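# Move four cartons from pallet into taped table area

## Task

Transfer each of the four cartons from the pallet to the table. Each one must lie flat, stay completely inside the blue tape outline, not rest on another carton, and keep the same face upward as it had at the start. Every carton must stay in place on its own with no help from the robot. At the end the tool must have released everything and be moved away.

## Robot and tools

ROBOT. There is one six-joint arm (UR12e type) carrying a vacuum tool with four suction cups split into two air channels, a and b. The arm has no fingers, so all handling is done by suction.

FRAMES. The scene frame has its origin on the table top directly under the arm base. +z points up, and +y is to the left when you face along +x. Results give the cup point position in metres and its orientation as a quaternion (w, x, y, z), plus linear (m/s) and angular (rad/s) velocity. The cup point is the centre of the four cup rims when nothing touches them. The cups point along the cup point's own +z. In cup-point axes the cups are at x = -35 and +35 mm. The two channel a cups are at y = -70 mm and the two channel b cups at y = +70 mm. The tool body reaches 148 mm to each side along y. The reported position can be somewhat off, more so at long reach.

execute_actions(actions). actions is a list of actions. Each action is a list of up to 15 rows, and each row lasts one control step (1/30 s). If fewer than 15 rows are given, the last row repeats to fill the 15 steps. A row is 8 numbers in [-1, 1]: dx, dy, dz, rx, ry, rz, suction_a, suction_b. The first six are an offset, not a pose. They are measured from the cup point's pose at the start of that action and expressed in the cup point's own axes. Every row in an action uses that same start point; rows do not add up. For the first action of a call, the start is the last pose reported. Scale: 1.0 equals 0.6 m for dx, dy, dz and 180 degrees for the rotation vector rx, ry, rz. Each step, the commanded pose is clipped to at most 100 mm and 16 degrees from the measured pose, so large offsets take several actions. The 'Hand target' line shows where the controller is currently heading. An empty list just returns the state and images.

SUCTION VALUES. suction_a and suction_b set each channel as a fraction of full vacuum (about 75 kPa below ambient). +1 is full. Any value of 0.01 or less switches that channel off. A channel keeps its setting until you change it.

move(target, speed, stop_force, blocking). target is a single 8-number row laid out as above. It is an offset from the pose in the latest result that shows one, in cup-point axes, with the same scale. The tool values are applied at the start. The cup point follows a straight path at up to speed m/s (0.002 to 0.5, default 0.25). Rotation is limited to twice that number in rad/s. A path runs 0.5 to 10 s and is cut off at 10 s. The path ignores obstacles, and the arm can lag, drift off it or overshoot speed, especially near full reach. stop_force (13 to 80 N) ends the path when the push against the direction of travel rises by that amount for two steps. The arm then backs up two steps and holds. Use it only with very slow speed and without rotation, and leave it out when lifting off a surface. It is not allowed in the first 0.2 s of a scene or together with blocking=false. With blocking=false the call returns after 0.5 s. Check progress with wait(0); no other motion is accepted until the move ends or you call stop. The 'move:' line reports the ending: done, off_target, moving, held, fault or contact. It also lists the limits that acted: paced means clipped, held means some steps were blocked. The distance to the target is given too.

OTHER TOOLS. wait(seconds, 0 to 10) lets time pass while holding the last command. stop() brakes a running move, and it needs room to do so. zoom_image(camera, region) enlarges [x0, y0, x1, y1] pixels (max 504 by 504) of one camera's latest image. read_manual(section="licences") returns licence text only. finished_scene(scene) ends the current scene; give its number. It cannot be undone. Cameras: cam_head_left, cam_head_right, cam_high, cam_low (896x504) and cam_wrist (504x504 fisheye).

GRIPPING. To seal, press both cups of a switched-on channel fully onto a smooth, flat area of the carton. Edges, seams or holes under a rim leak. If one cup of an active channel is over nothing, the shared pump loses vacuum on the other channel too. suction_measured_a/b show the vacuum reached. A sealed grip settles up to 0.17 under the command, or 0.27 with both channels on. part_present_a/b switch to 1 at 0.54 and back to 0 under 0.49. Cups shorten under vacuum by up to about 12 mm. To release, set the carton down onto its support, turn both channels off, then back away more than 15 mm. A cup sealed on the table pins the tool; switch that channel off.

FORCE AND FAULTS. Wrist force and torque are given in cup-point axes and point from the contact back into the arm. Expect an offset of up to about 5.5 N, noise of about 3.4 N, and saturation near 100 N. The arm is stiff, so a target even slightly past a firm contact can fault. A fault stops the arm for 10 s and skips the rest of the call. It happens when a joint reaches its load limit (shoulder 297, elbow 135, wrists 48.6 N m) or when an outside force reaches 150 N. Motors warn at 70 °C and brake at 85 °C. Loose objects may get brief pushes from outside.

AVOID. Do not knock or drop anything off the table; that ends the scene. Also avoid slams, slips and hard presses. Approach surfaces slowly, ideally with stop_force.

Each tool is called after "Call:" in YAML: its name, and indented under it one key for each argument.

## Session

Call:
execute_actions:
  actions: []

Scene clock: 0.00 s.
end_effector_position=(+0.6284, +0.0145, +0.4846) suction_measured_a=0.01 part_present_a=0 suction_measured_b=0.01 part_present_b=0 end_effector_quat_wxyz=(+0.000, +0.699, +0.715, +0.001) end_effector_velocity=(-0.000, +0.001, -0.001) end_effector_angular_velocity=(+0.000, +0.001, +0.001)
Joint positions: [-0.28  -1.703  1.857 -1.726 -1.571 -1.851]
Joint velocities: [ 0.001 -0.     0.001 -0.     0.     0.   ]
Motor temperatures (°C, as the motors report them): [23 19 21 31 29 28]
Wrist force (N, on the end effector, along its own x y z axes, offset not removed): no reading
Wrist torque (N m, same axes, about the end effector's origin, offset not removed): no reading
Hand target: +0.628, +0.014, +0.485; +0.000, +0.699, +0.715, +0.001

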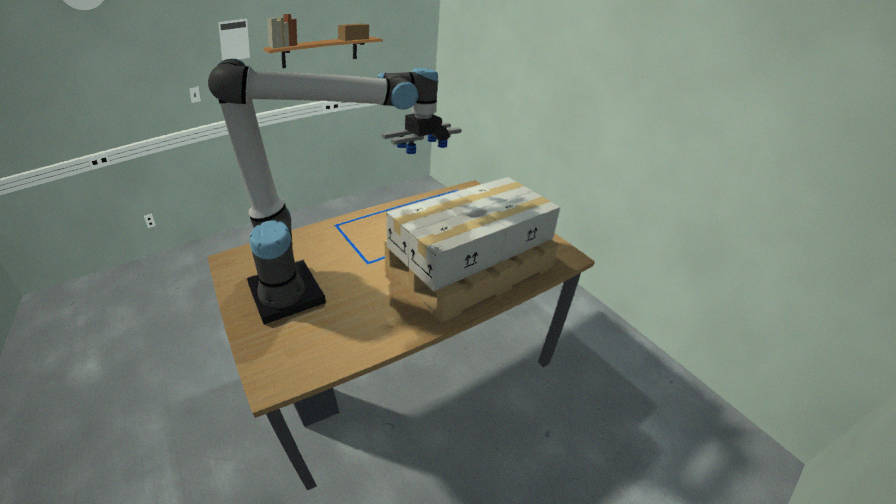

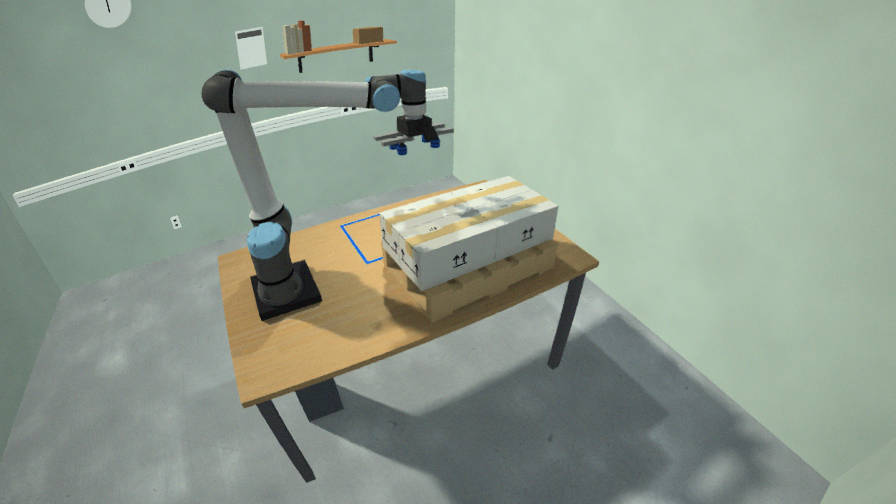

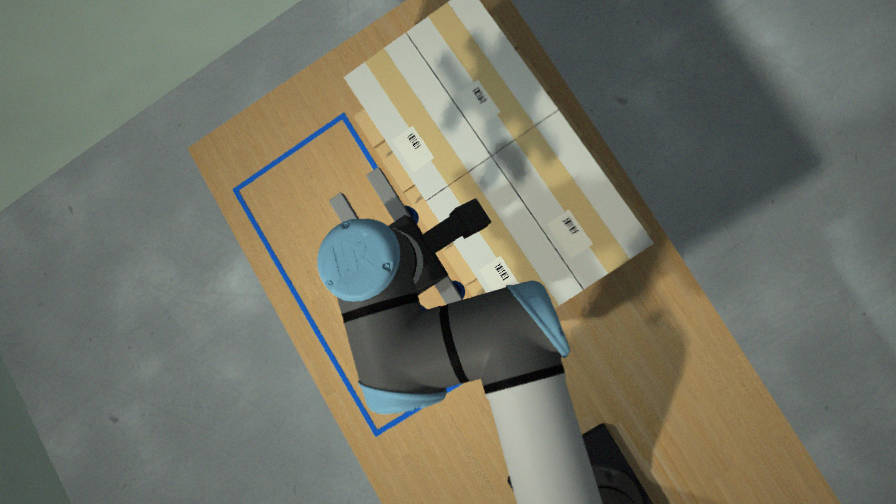

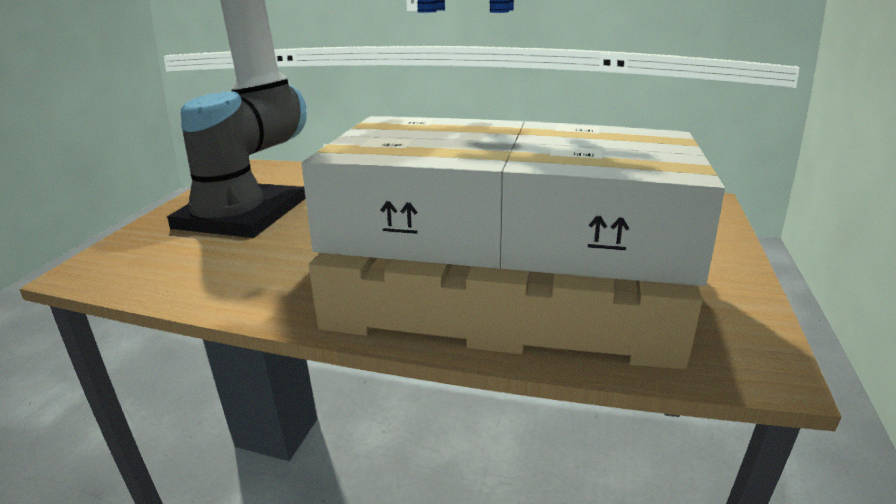

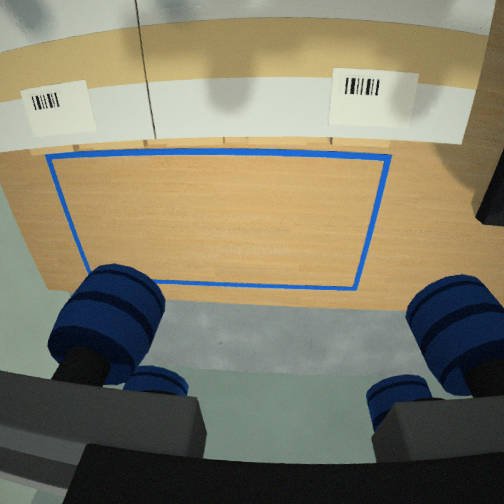

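Call:
move:
  target: [-0.5,-0.06,0.2,0,0,0,0,0]
  speed: 0.45

Scene clock: 12.40 s.
end_effector_position=(+0.5995, -0.2857, +0.3645) suction_measured_a=0.01 part_present_a=0 suction_measured_b=0.01 part_present_b=0 end_effector_quat_wxyz=(+0.000, +0.699, +0.715, +0.000) end_effector_velocity=(+0.000, -0.001, -0.001) end_effector_angular_velocity=(+0.000, -0.001, +0.001)
Joint positions: [-0.733 -1.587  1.968 -1.953 -1.571 -2.304]
Joint velocities: [-0.002  0.002 -0.    -0.002  0.001 -0.003]
Motor temperatures (°C, as the motors report them): [23 19 21 31 29 28]
Wrist force (N, on the end effector, along its own x y z axes, offset not removed): [0.4 -1.2 -4.1]
Wrist torque (N m, same axes, about the end effector's origin, offset not removed): [-0.26 -0.06 0.16]
Hand target: +0.600, -0.286, +0.364; +0.000, +0.699, +0.715, +0.000
Off the commanded pose: 0.001 m, 0 deg.
move: done

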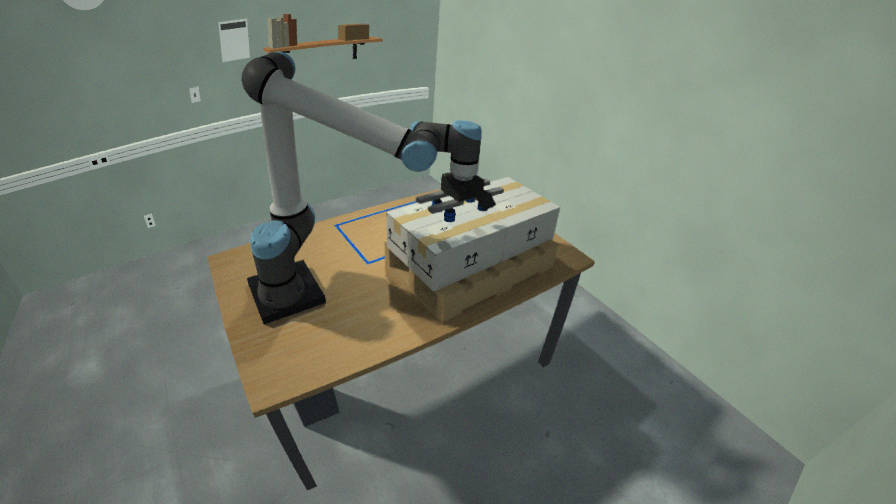

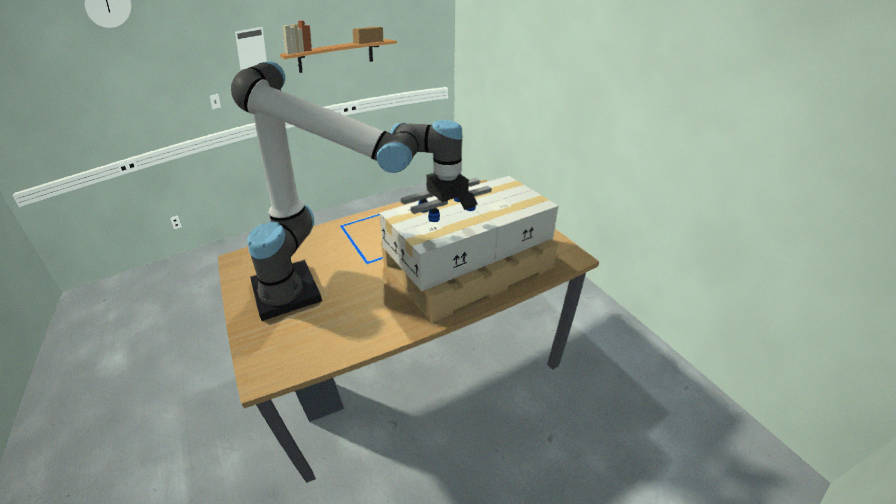

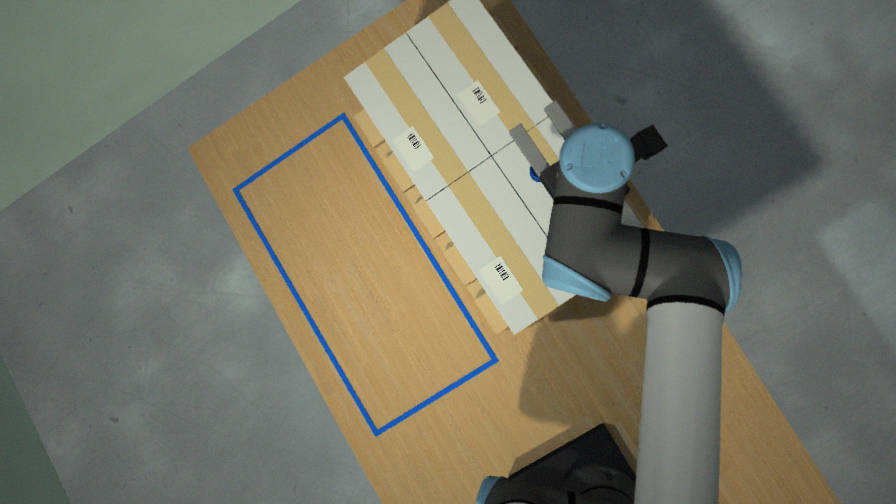

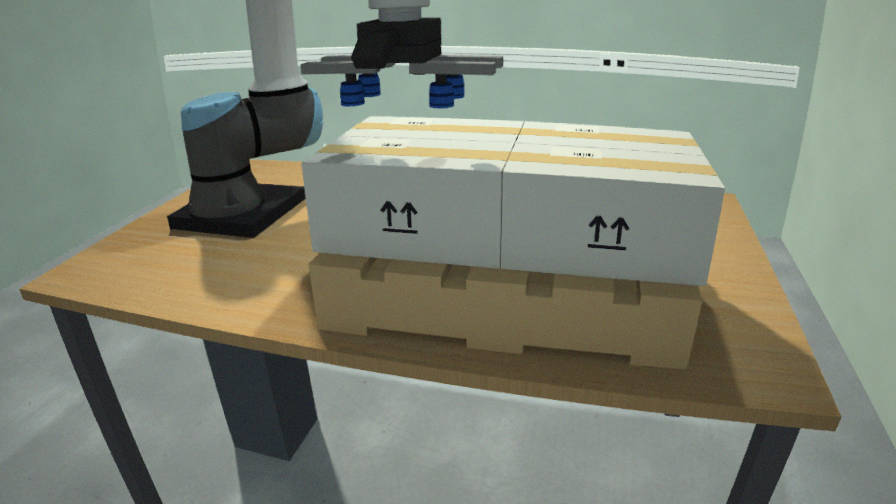

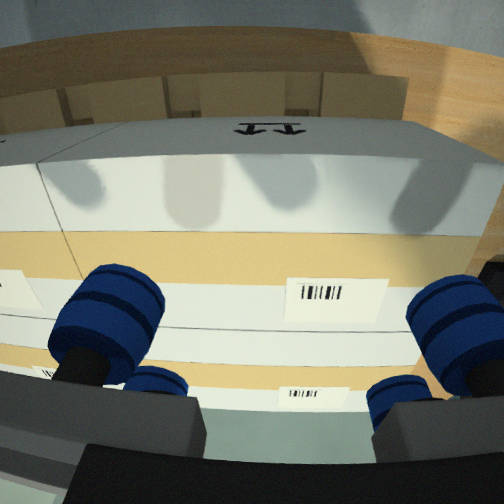

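Call:
move:
  target: [0.018,0,0.135,0,0,-0.008,0,0]
  speed: 0.2

Scene clock: 23.70 s.
end_effector_position=(+0.5992, -0.2749, +0.2839) suction_measured_a=0.01 part_present_a=0 suction_measured_b=0.01 part_present_b=0 end_effector_quat_wxyz=(+0.000, +0.690, +0.724, +0.000) end_effector_velocity=(+0.000, +0.001, -0.004) end_effector_angular_velocity=(+0.000, +0.000, +0.002)
Joint positions: [-0.721 -1.53   2.068 -2.11  -1.571 -2.316]
Joint velocities: [ 0.002  0.003  0.004 -0.007  0.    -0.   ]
Motor temperatures (°C, as the motors report them): [23 19 21 31 29 28]
Wrist force (N, on the end effector, along its own x y z axes, offset not removed): [-0.4 -1.4 0.1]
Wrist torque (N m, same axes, about the end effector's origin, offset not removed): [-0.23 -0.15 0.05]
Hand target: +0.599, -0.275, +0.284; +0.000, +0.690, +0.724, +0.000
Off the commanded pose: 0.000 m, 0 deg.
move: done

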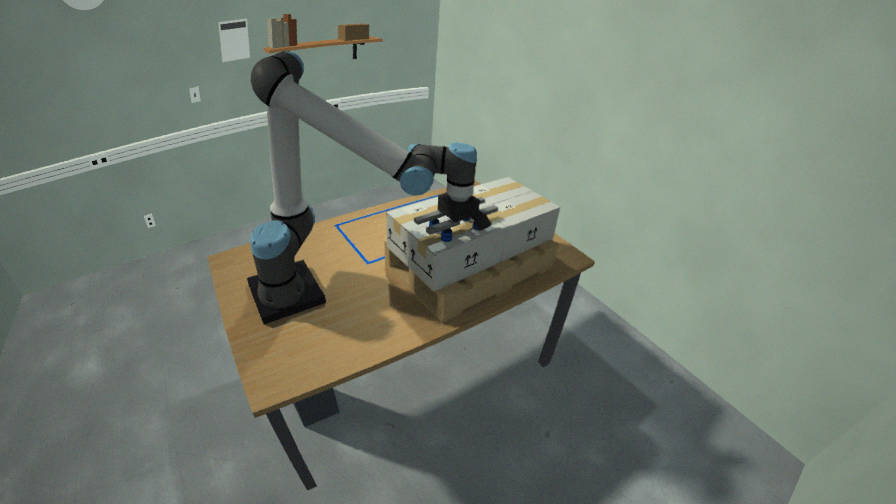

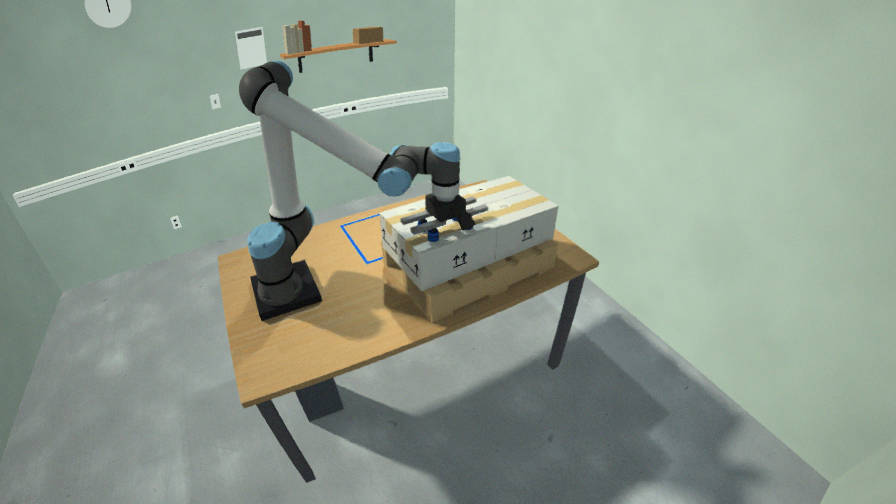

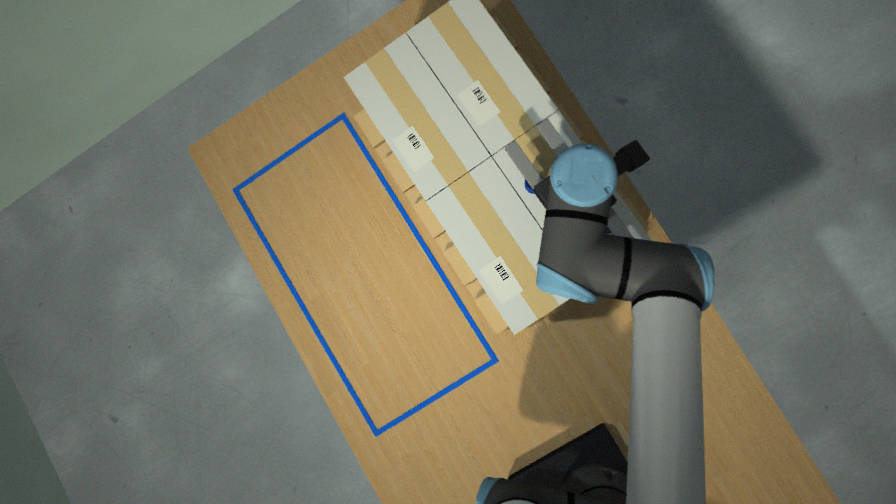

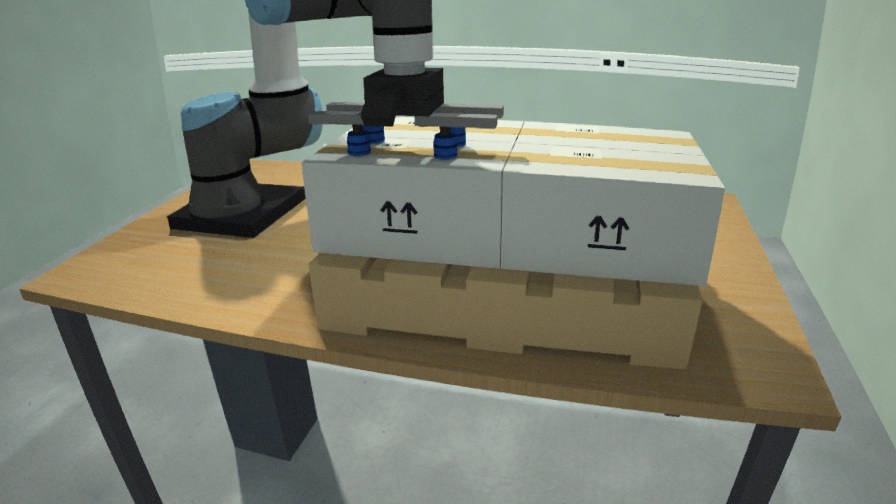

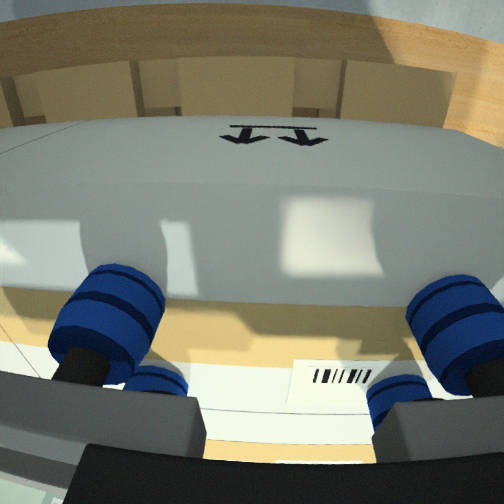

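Call:
move:
  target: [0,-0.003,0.038,0,0,0,1,1]
  speed: 0.025

Call:
wait:
  seconds: 0.5

Scene clock: 41.43 s.
end_effector_position=(+0.5984, -0.2754, +0.2678) suction_measured_a=0.76 part_present_a=1 suction_measured_b=0.76 part_present_b=1 end_effector_quat_wxyz=(+0.002, +0.690, +0.724, +0.000) end_effector_velocity=(-0.000, +0.001, -0.000) end_effector_angular_velocity=(+0.000, +0.000, +0.001)
Joint positions: [-0.722 -1.516  2.087 -2.146 -1.571 -2.318]
Joint velocities: [ 0.001 -0.001  0.001 -0.    -0.    -0.   ]
Motor temperatures (°C, as the motors report them): [23 19 21 31 29 28]
Wrist force (N, on the end effector, along its own x y z axes, offset not removed): [17.8 -3.9 -29.9]
Wrist torque (N m, same axes, about the end effector's origin, offset not removed): [3.38 -0.51 0.15]
Hand target: +0.598, -0.275, +0.268; +0.002, +0.690, +0.724, +0.000
Off the commanded pose: 0.007 m, 0 deg.
FORCE FAULT: contact force on the arm reached its limit, and the arm stopped for 10 seconds. The contact can be on any part of the arm, not only on its tool. That time counts as 20 of the actions that you can send in this scene. The arm's remaining commands of this call were not run. The arm holds still and accepts commands again. Move the arm away from the contact; if what it grips holds it there, let go first. Pushing or pulling that hard again can fault the arm again.
move: fault

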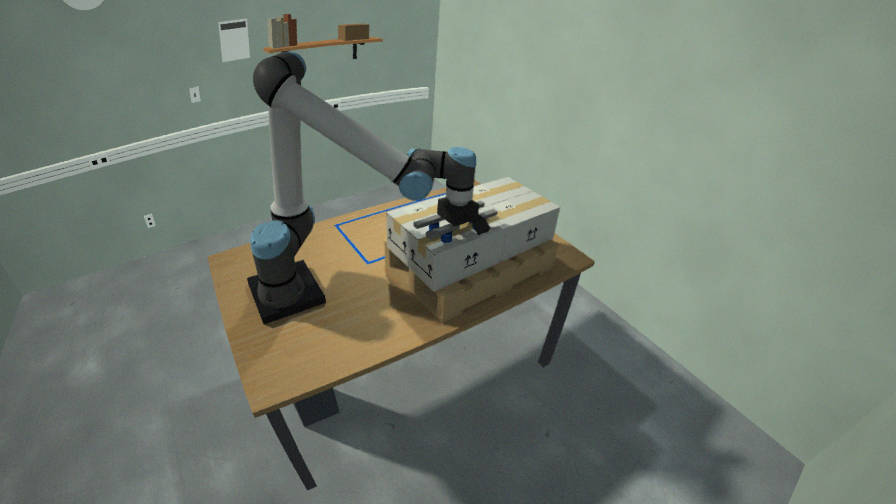

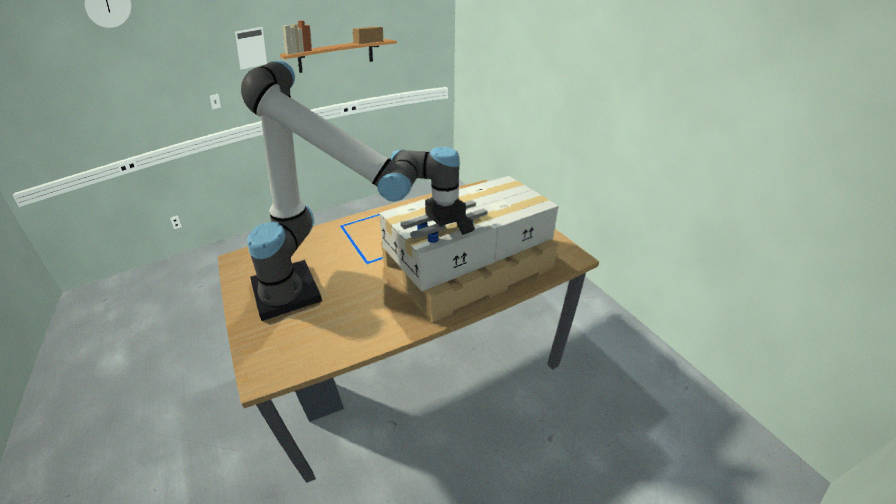

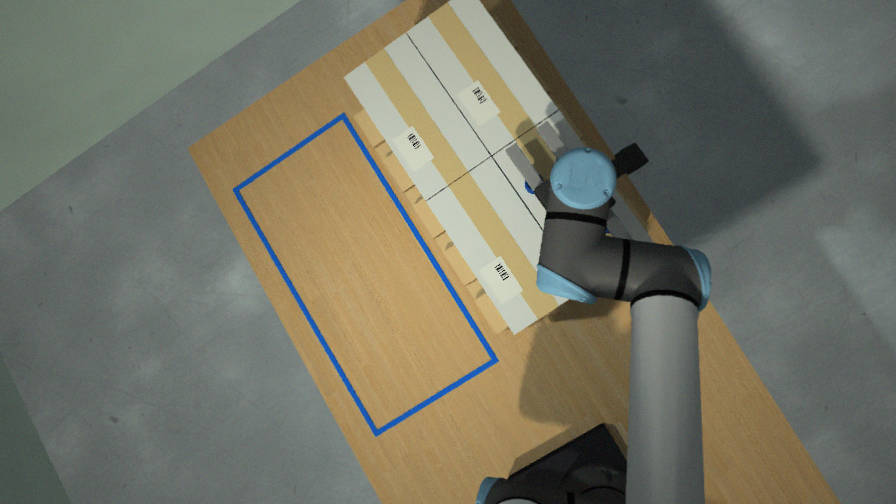

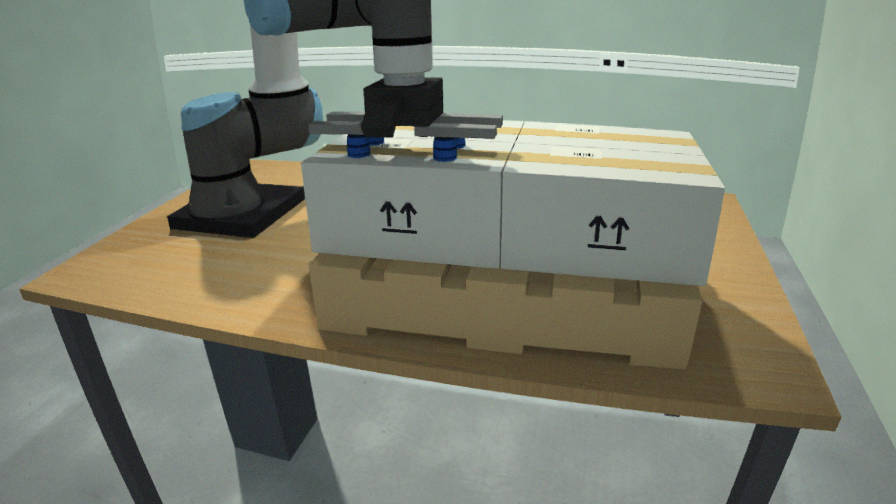

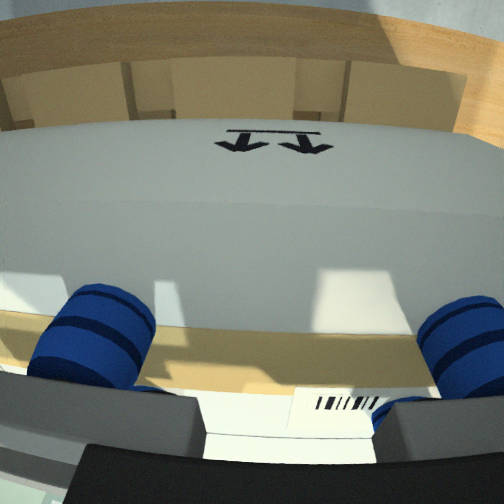

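not run: a fault stop came before this call.

Call:
move:
  target: [0,0,-0.285,0,0,0,1,1]
  speed: 0.2

Call:
move:
  target: [0.84,-0.142,0,0,0,0.507,1,1]
  speed: 0.45

Call:
move:
  target: [0,0,0.45,0,0,0,1,1]
  speed: 0.3

Scene clock: 58.17 s.
end_effector_position=(+0.5981, -0.2751, +0.4383) suction_measured_a=0.76 part_present_a=1 suction_measured_b=0.76 part_present_b=1 end_effector_quat_wxyz=(+0.002, +0.690, +0.724, +0.001) end_effector_velocity=(+0.000, -0.000, +0.003) end_effector_angular_velocity=(+0.000, +0.001, +0.001)
Joint positions: [-0.722 -1.637  1.881 -1.819 -1.571 -2.318]
Joint velocities: [ 0.    -0.    -0.005  0.006 -0.001 -0.   ]
Motor temperatures (°C, as the motors report them): [23 19 21 31 29 28]
Wrist force (N, on the end effector, along its own x y z axes, offset not removed): [2.1 -1.6 21.1]
Wrist torque (N m, same axes, about the end effector's origin, offset not removed): [0.59 -0.19 -0.02]
Hand target: +0.598, -0.275, +0.439; +0.002, +0.690, +0.724, +0.000
Off the commanded pose: 0.000 m, 0 deg.
move: done

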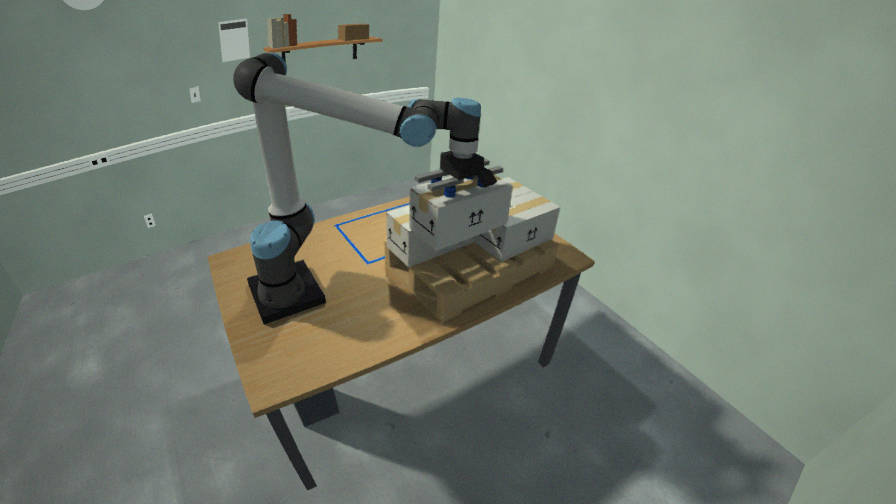

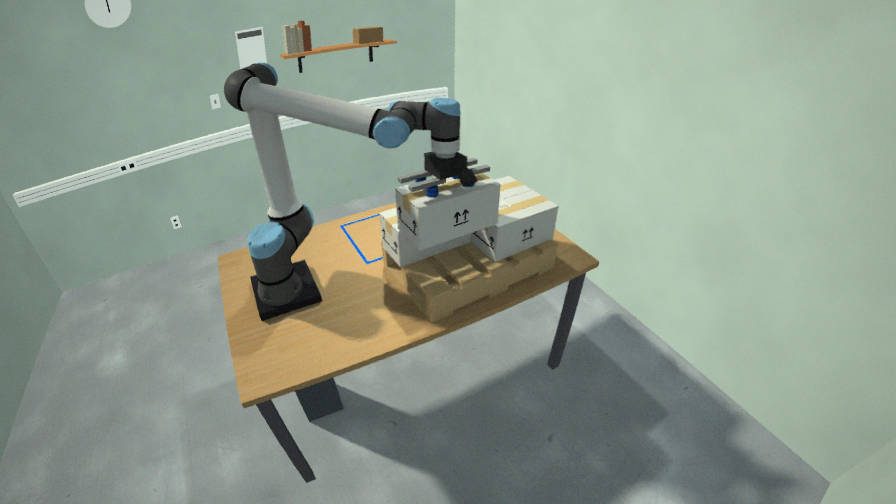

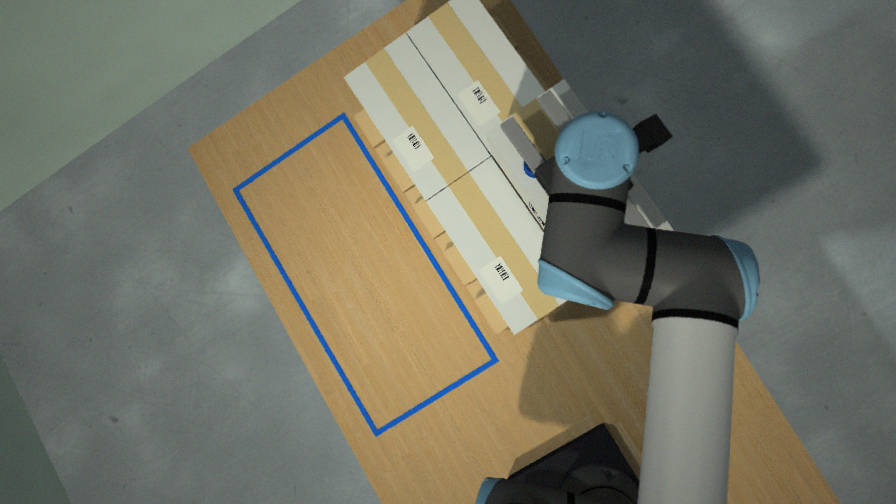

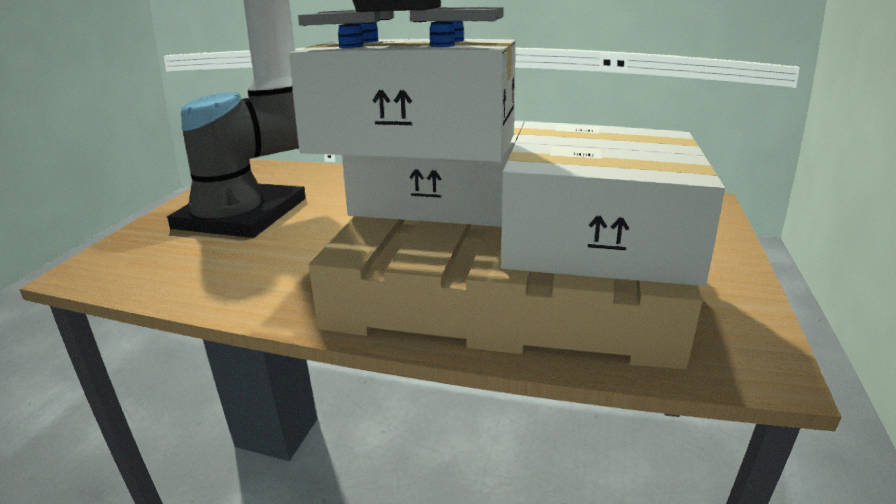

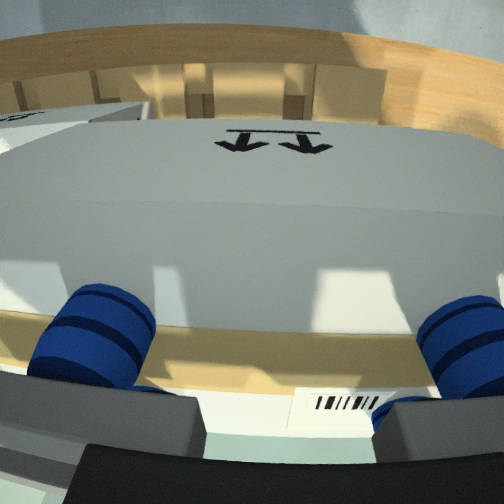

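Scene clock: 60.70 s.
end_effector_position=(+0.4884, +0.2235, +0.4374) suction_measured_a=0.76 part_present_a=1 suction_measured_b=0.76 part_present_b=1 end_effector_quat_wxyz=(+0.000, +1.000, +0.014, +0.002) end_effector_velocity=(+0.000, +0.003, -0.000) end_effector_angular_velocity=(-0.004, +0.002, -0.014)
Joint positions: [ 0.077 -1.855  2.059 -1.778 -1.572  0.072]
Joint velocities: [ 0.008  0.004 -0.003  0.001 -0.004  0.022]
Motor temperatures (°C, as the motors report them): [23 19 21 31 29 28]
Wrist force (N, on the end effector, along its own x y z axes, offset not removed): [-0.8 -2.5 22.0]
Wrist torque (N m, same axes, about the end effector's origin, offset not removed): [0.49 0.18 0.00]
Hand target: +0.488, +0.224, +0.437; +0.000, +1.000, +0.013, +0.002
Off the commanded pose: 0.001 m, 0 deg.
move: done

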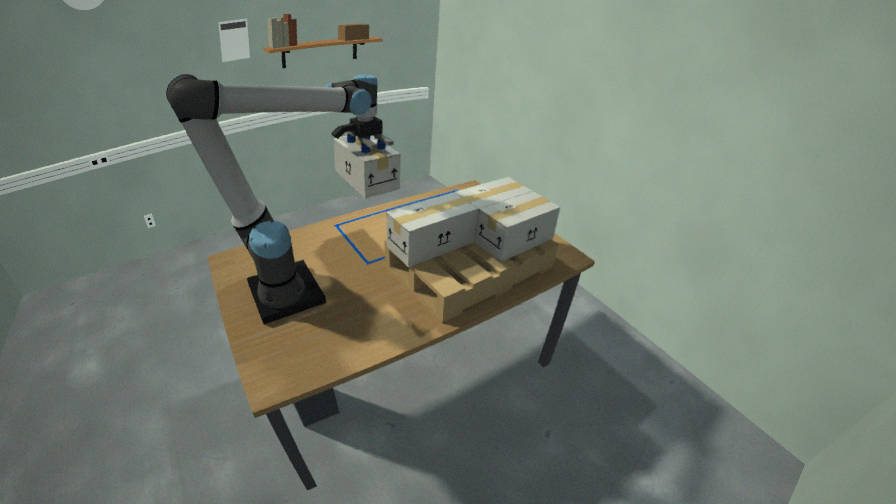

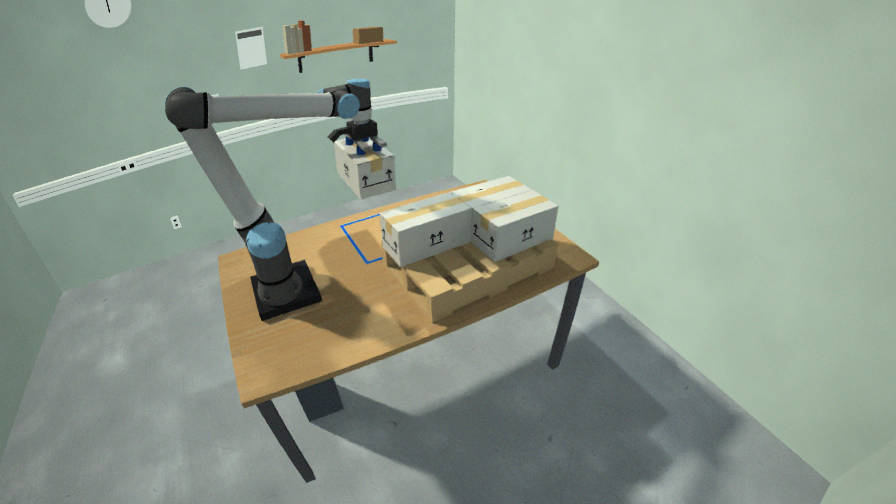

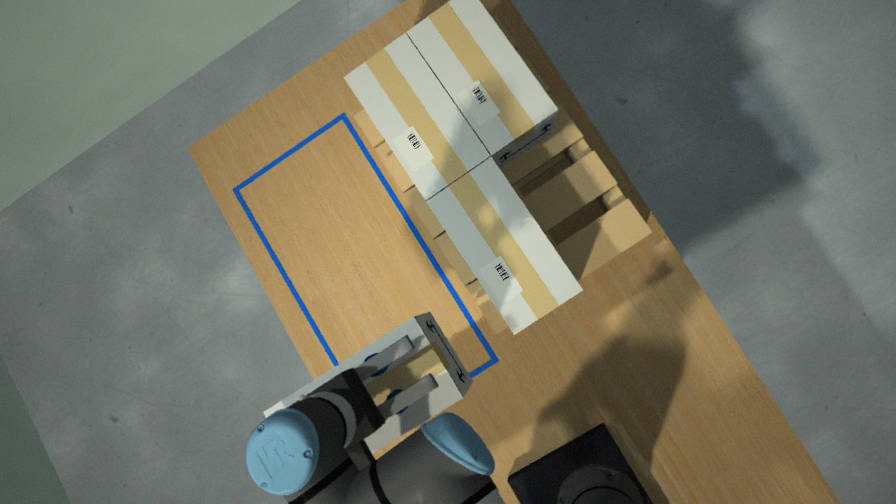

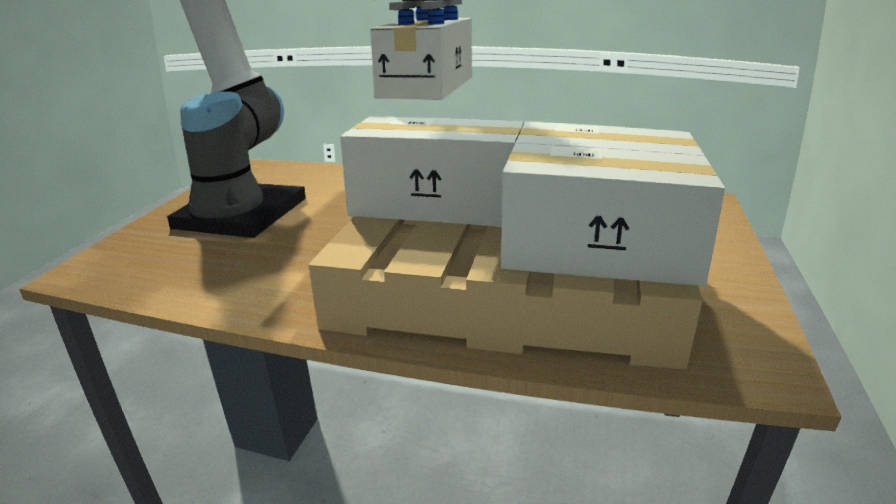

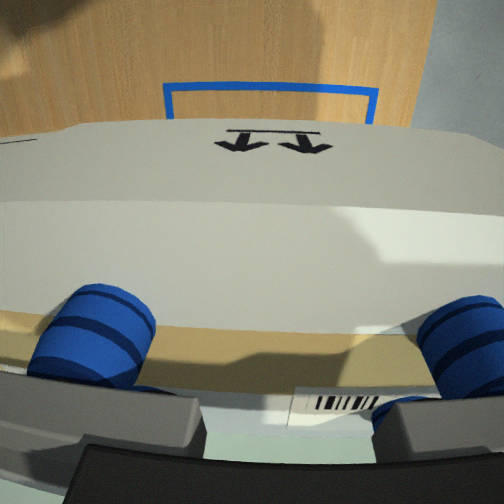

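Scene clock: 62.37 s.
end_effector_position=(+0.4890, +0.2233, +0.1679) suction_measured_a=0.76 part_present_a=1 suction_measured_b=0.76 part_present_b=1 end_effector_quat_wxyz=(+0.000, +1.000, +0.014, +0.002) end_effector_velocity=(+0.001, +0.000, -0.002) end_effector_angular_velocity=(+0.001, -0.002, -0.001)
Joint positions: [ 0.076 -1.587  2.387 -2.374 -1.572  0.071]
Joint velocities: [-0.     0.005  0.001 -0.008  0.001  0.   ]
Motor temperatures (°C, as the motors report them): [23 19 21 31 29 28]
Wrist force (N, on the end effector, along its own x y z axes, offset not removed): [-2.5 0.2 20.1]
Wrist torque (N m, same axes, about the end effector's origin, offset not removed): [0.80 0.29 0.17]
Hand target: +0.489, +0.223, +0.168; +0.000, +1.000, +0.014, +0.002
Off the commanded pose: 0.001 m, 0 deg.
move: done

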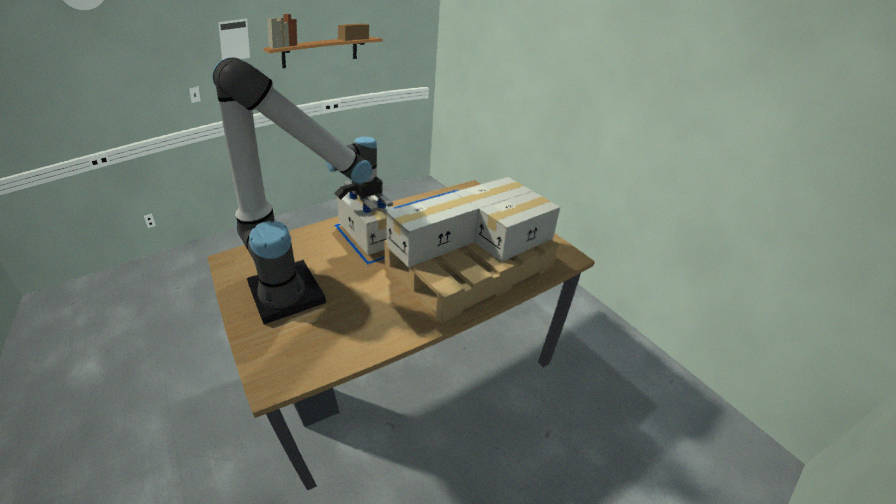

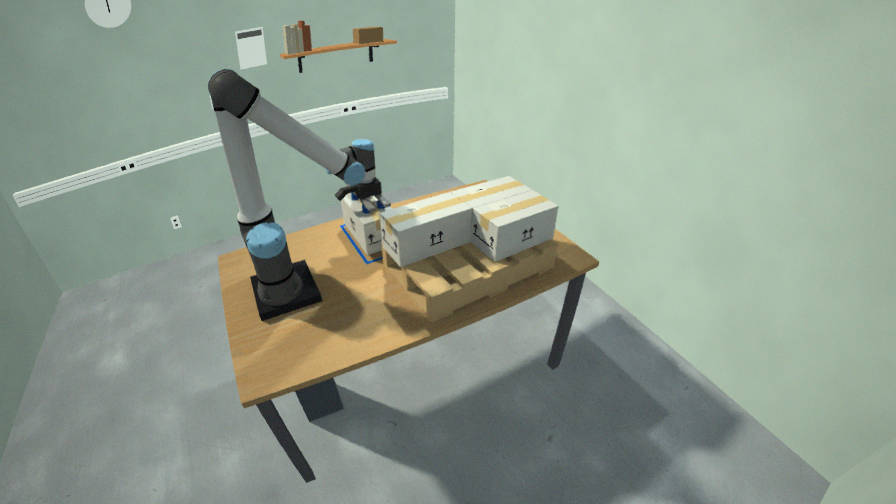

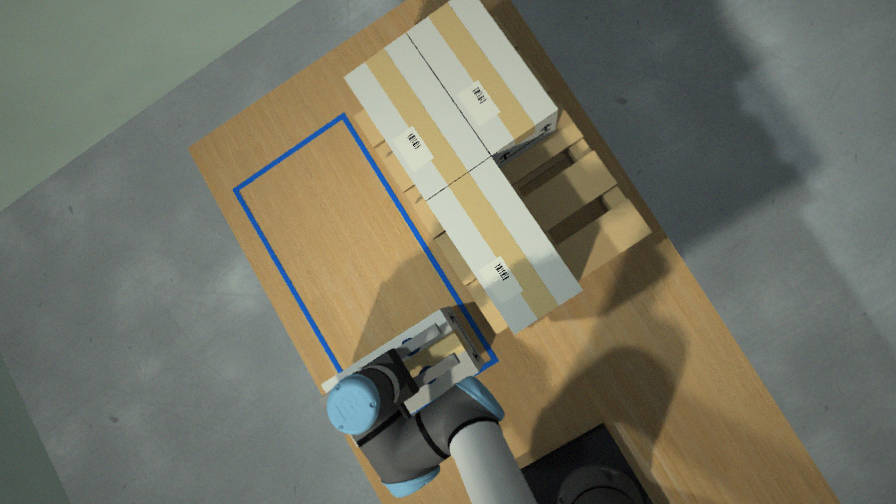

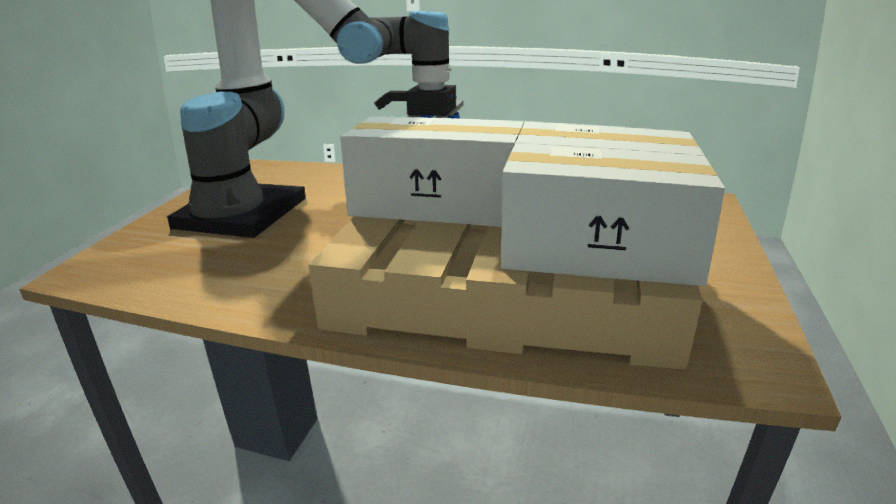

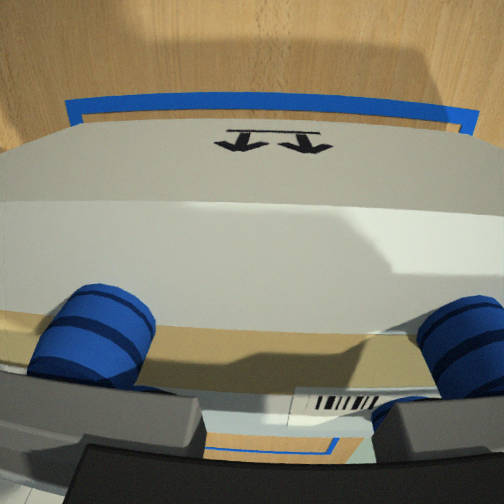

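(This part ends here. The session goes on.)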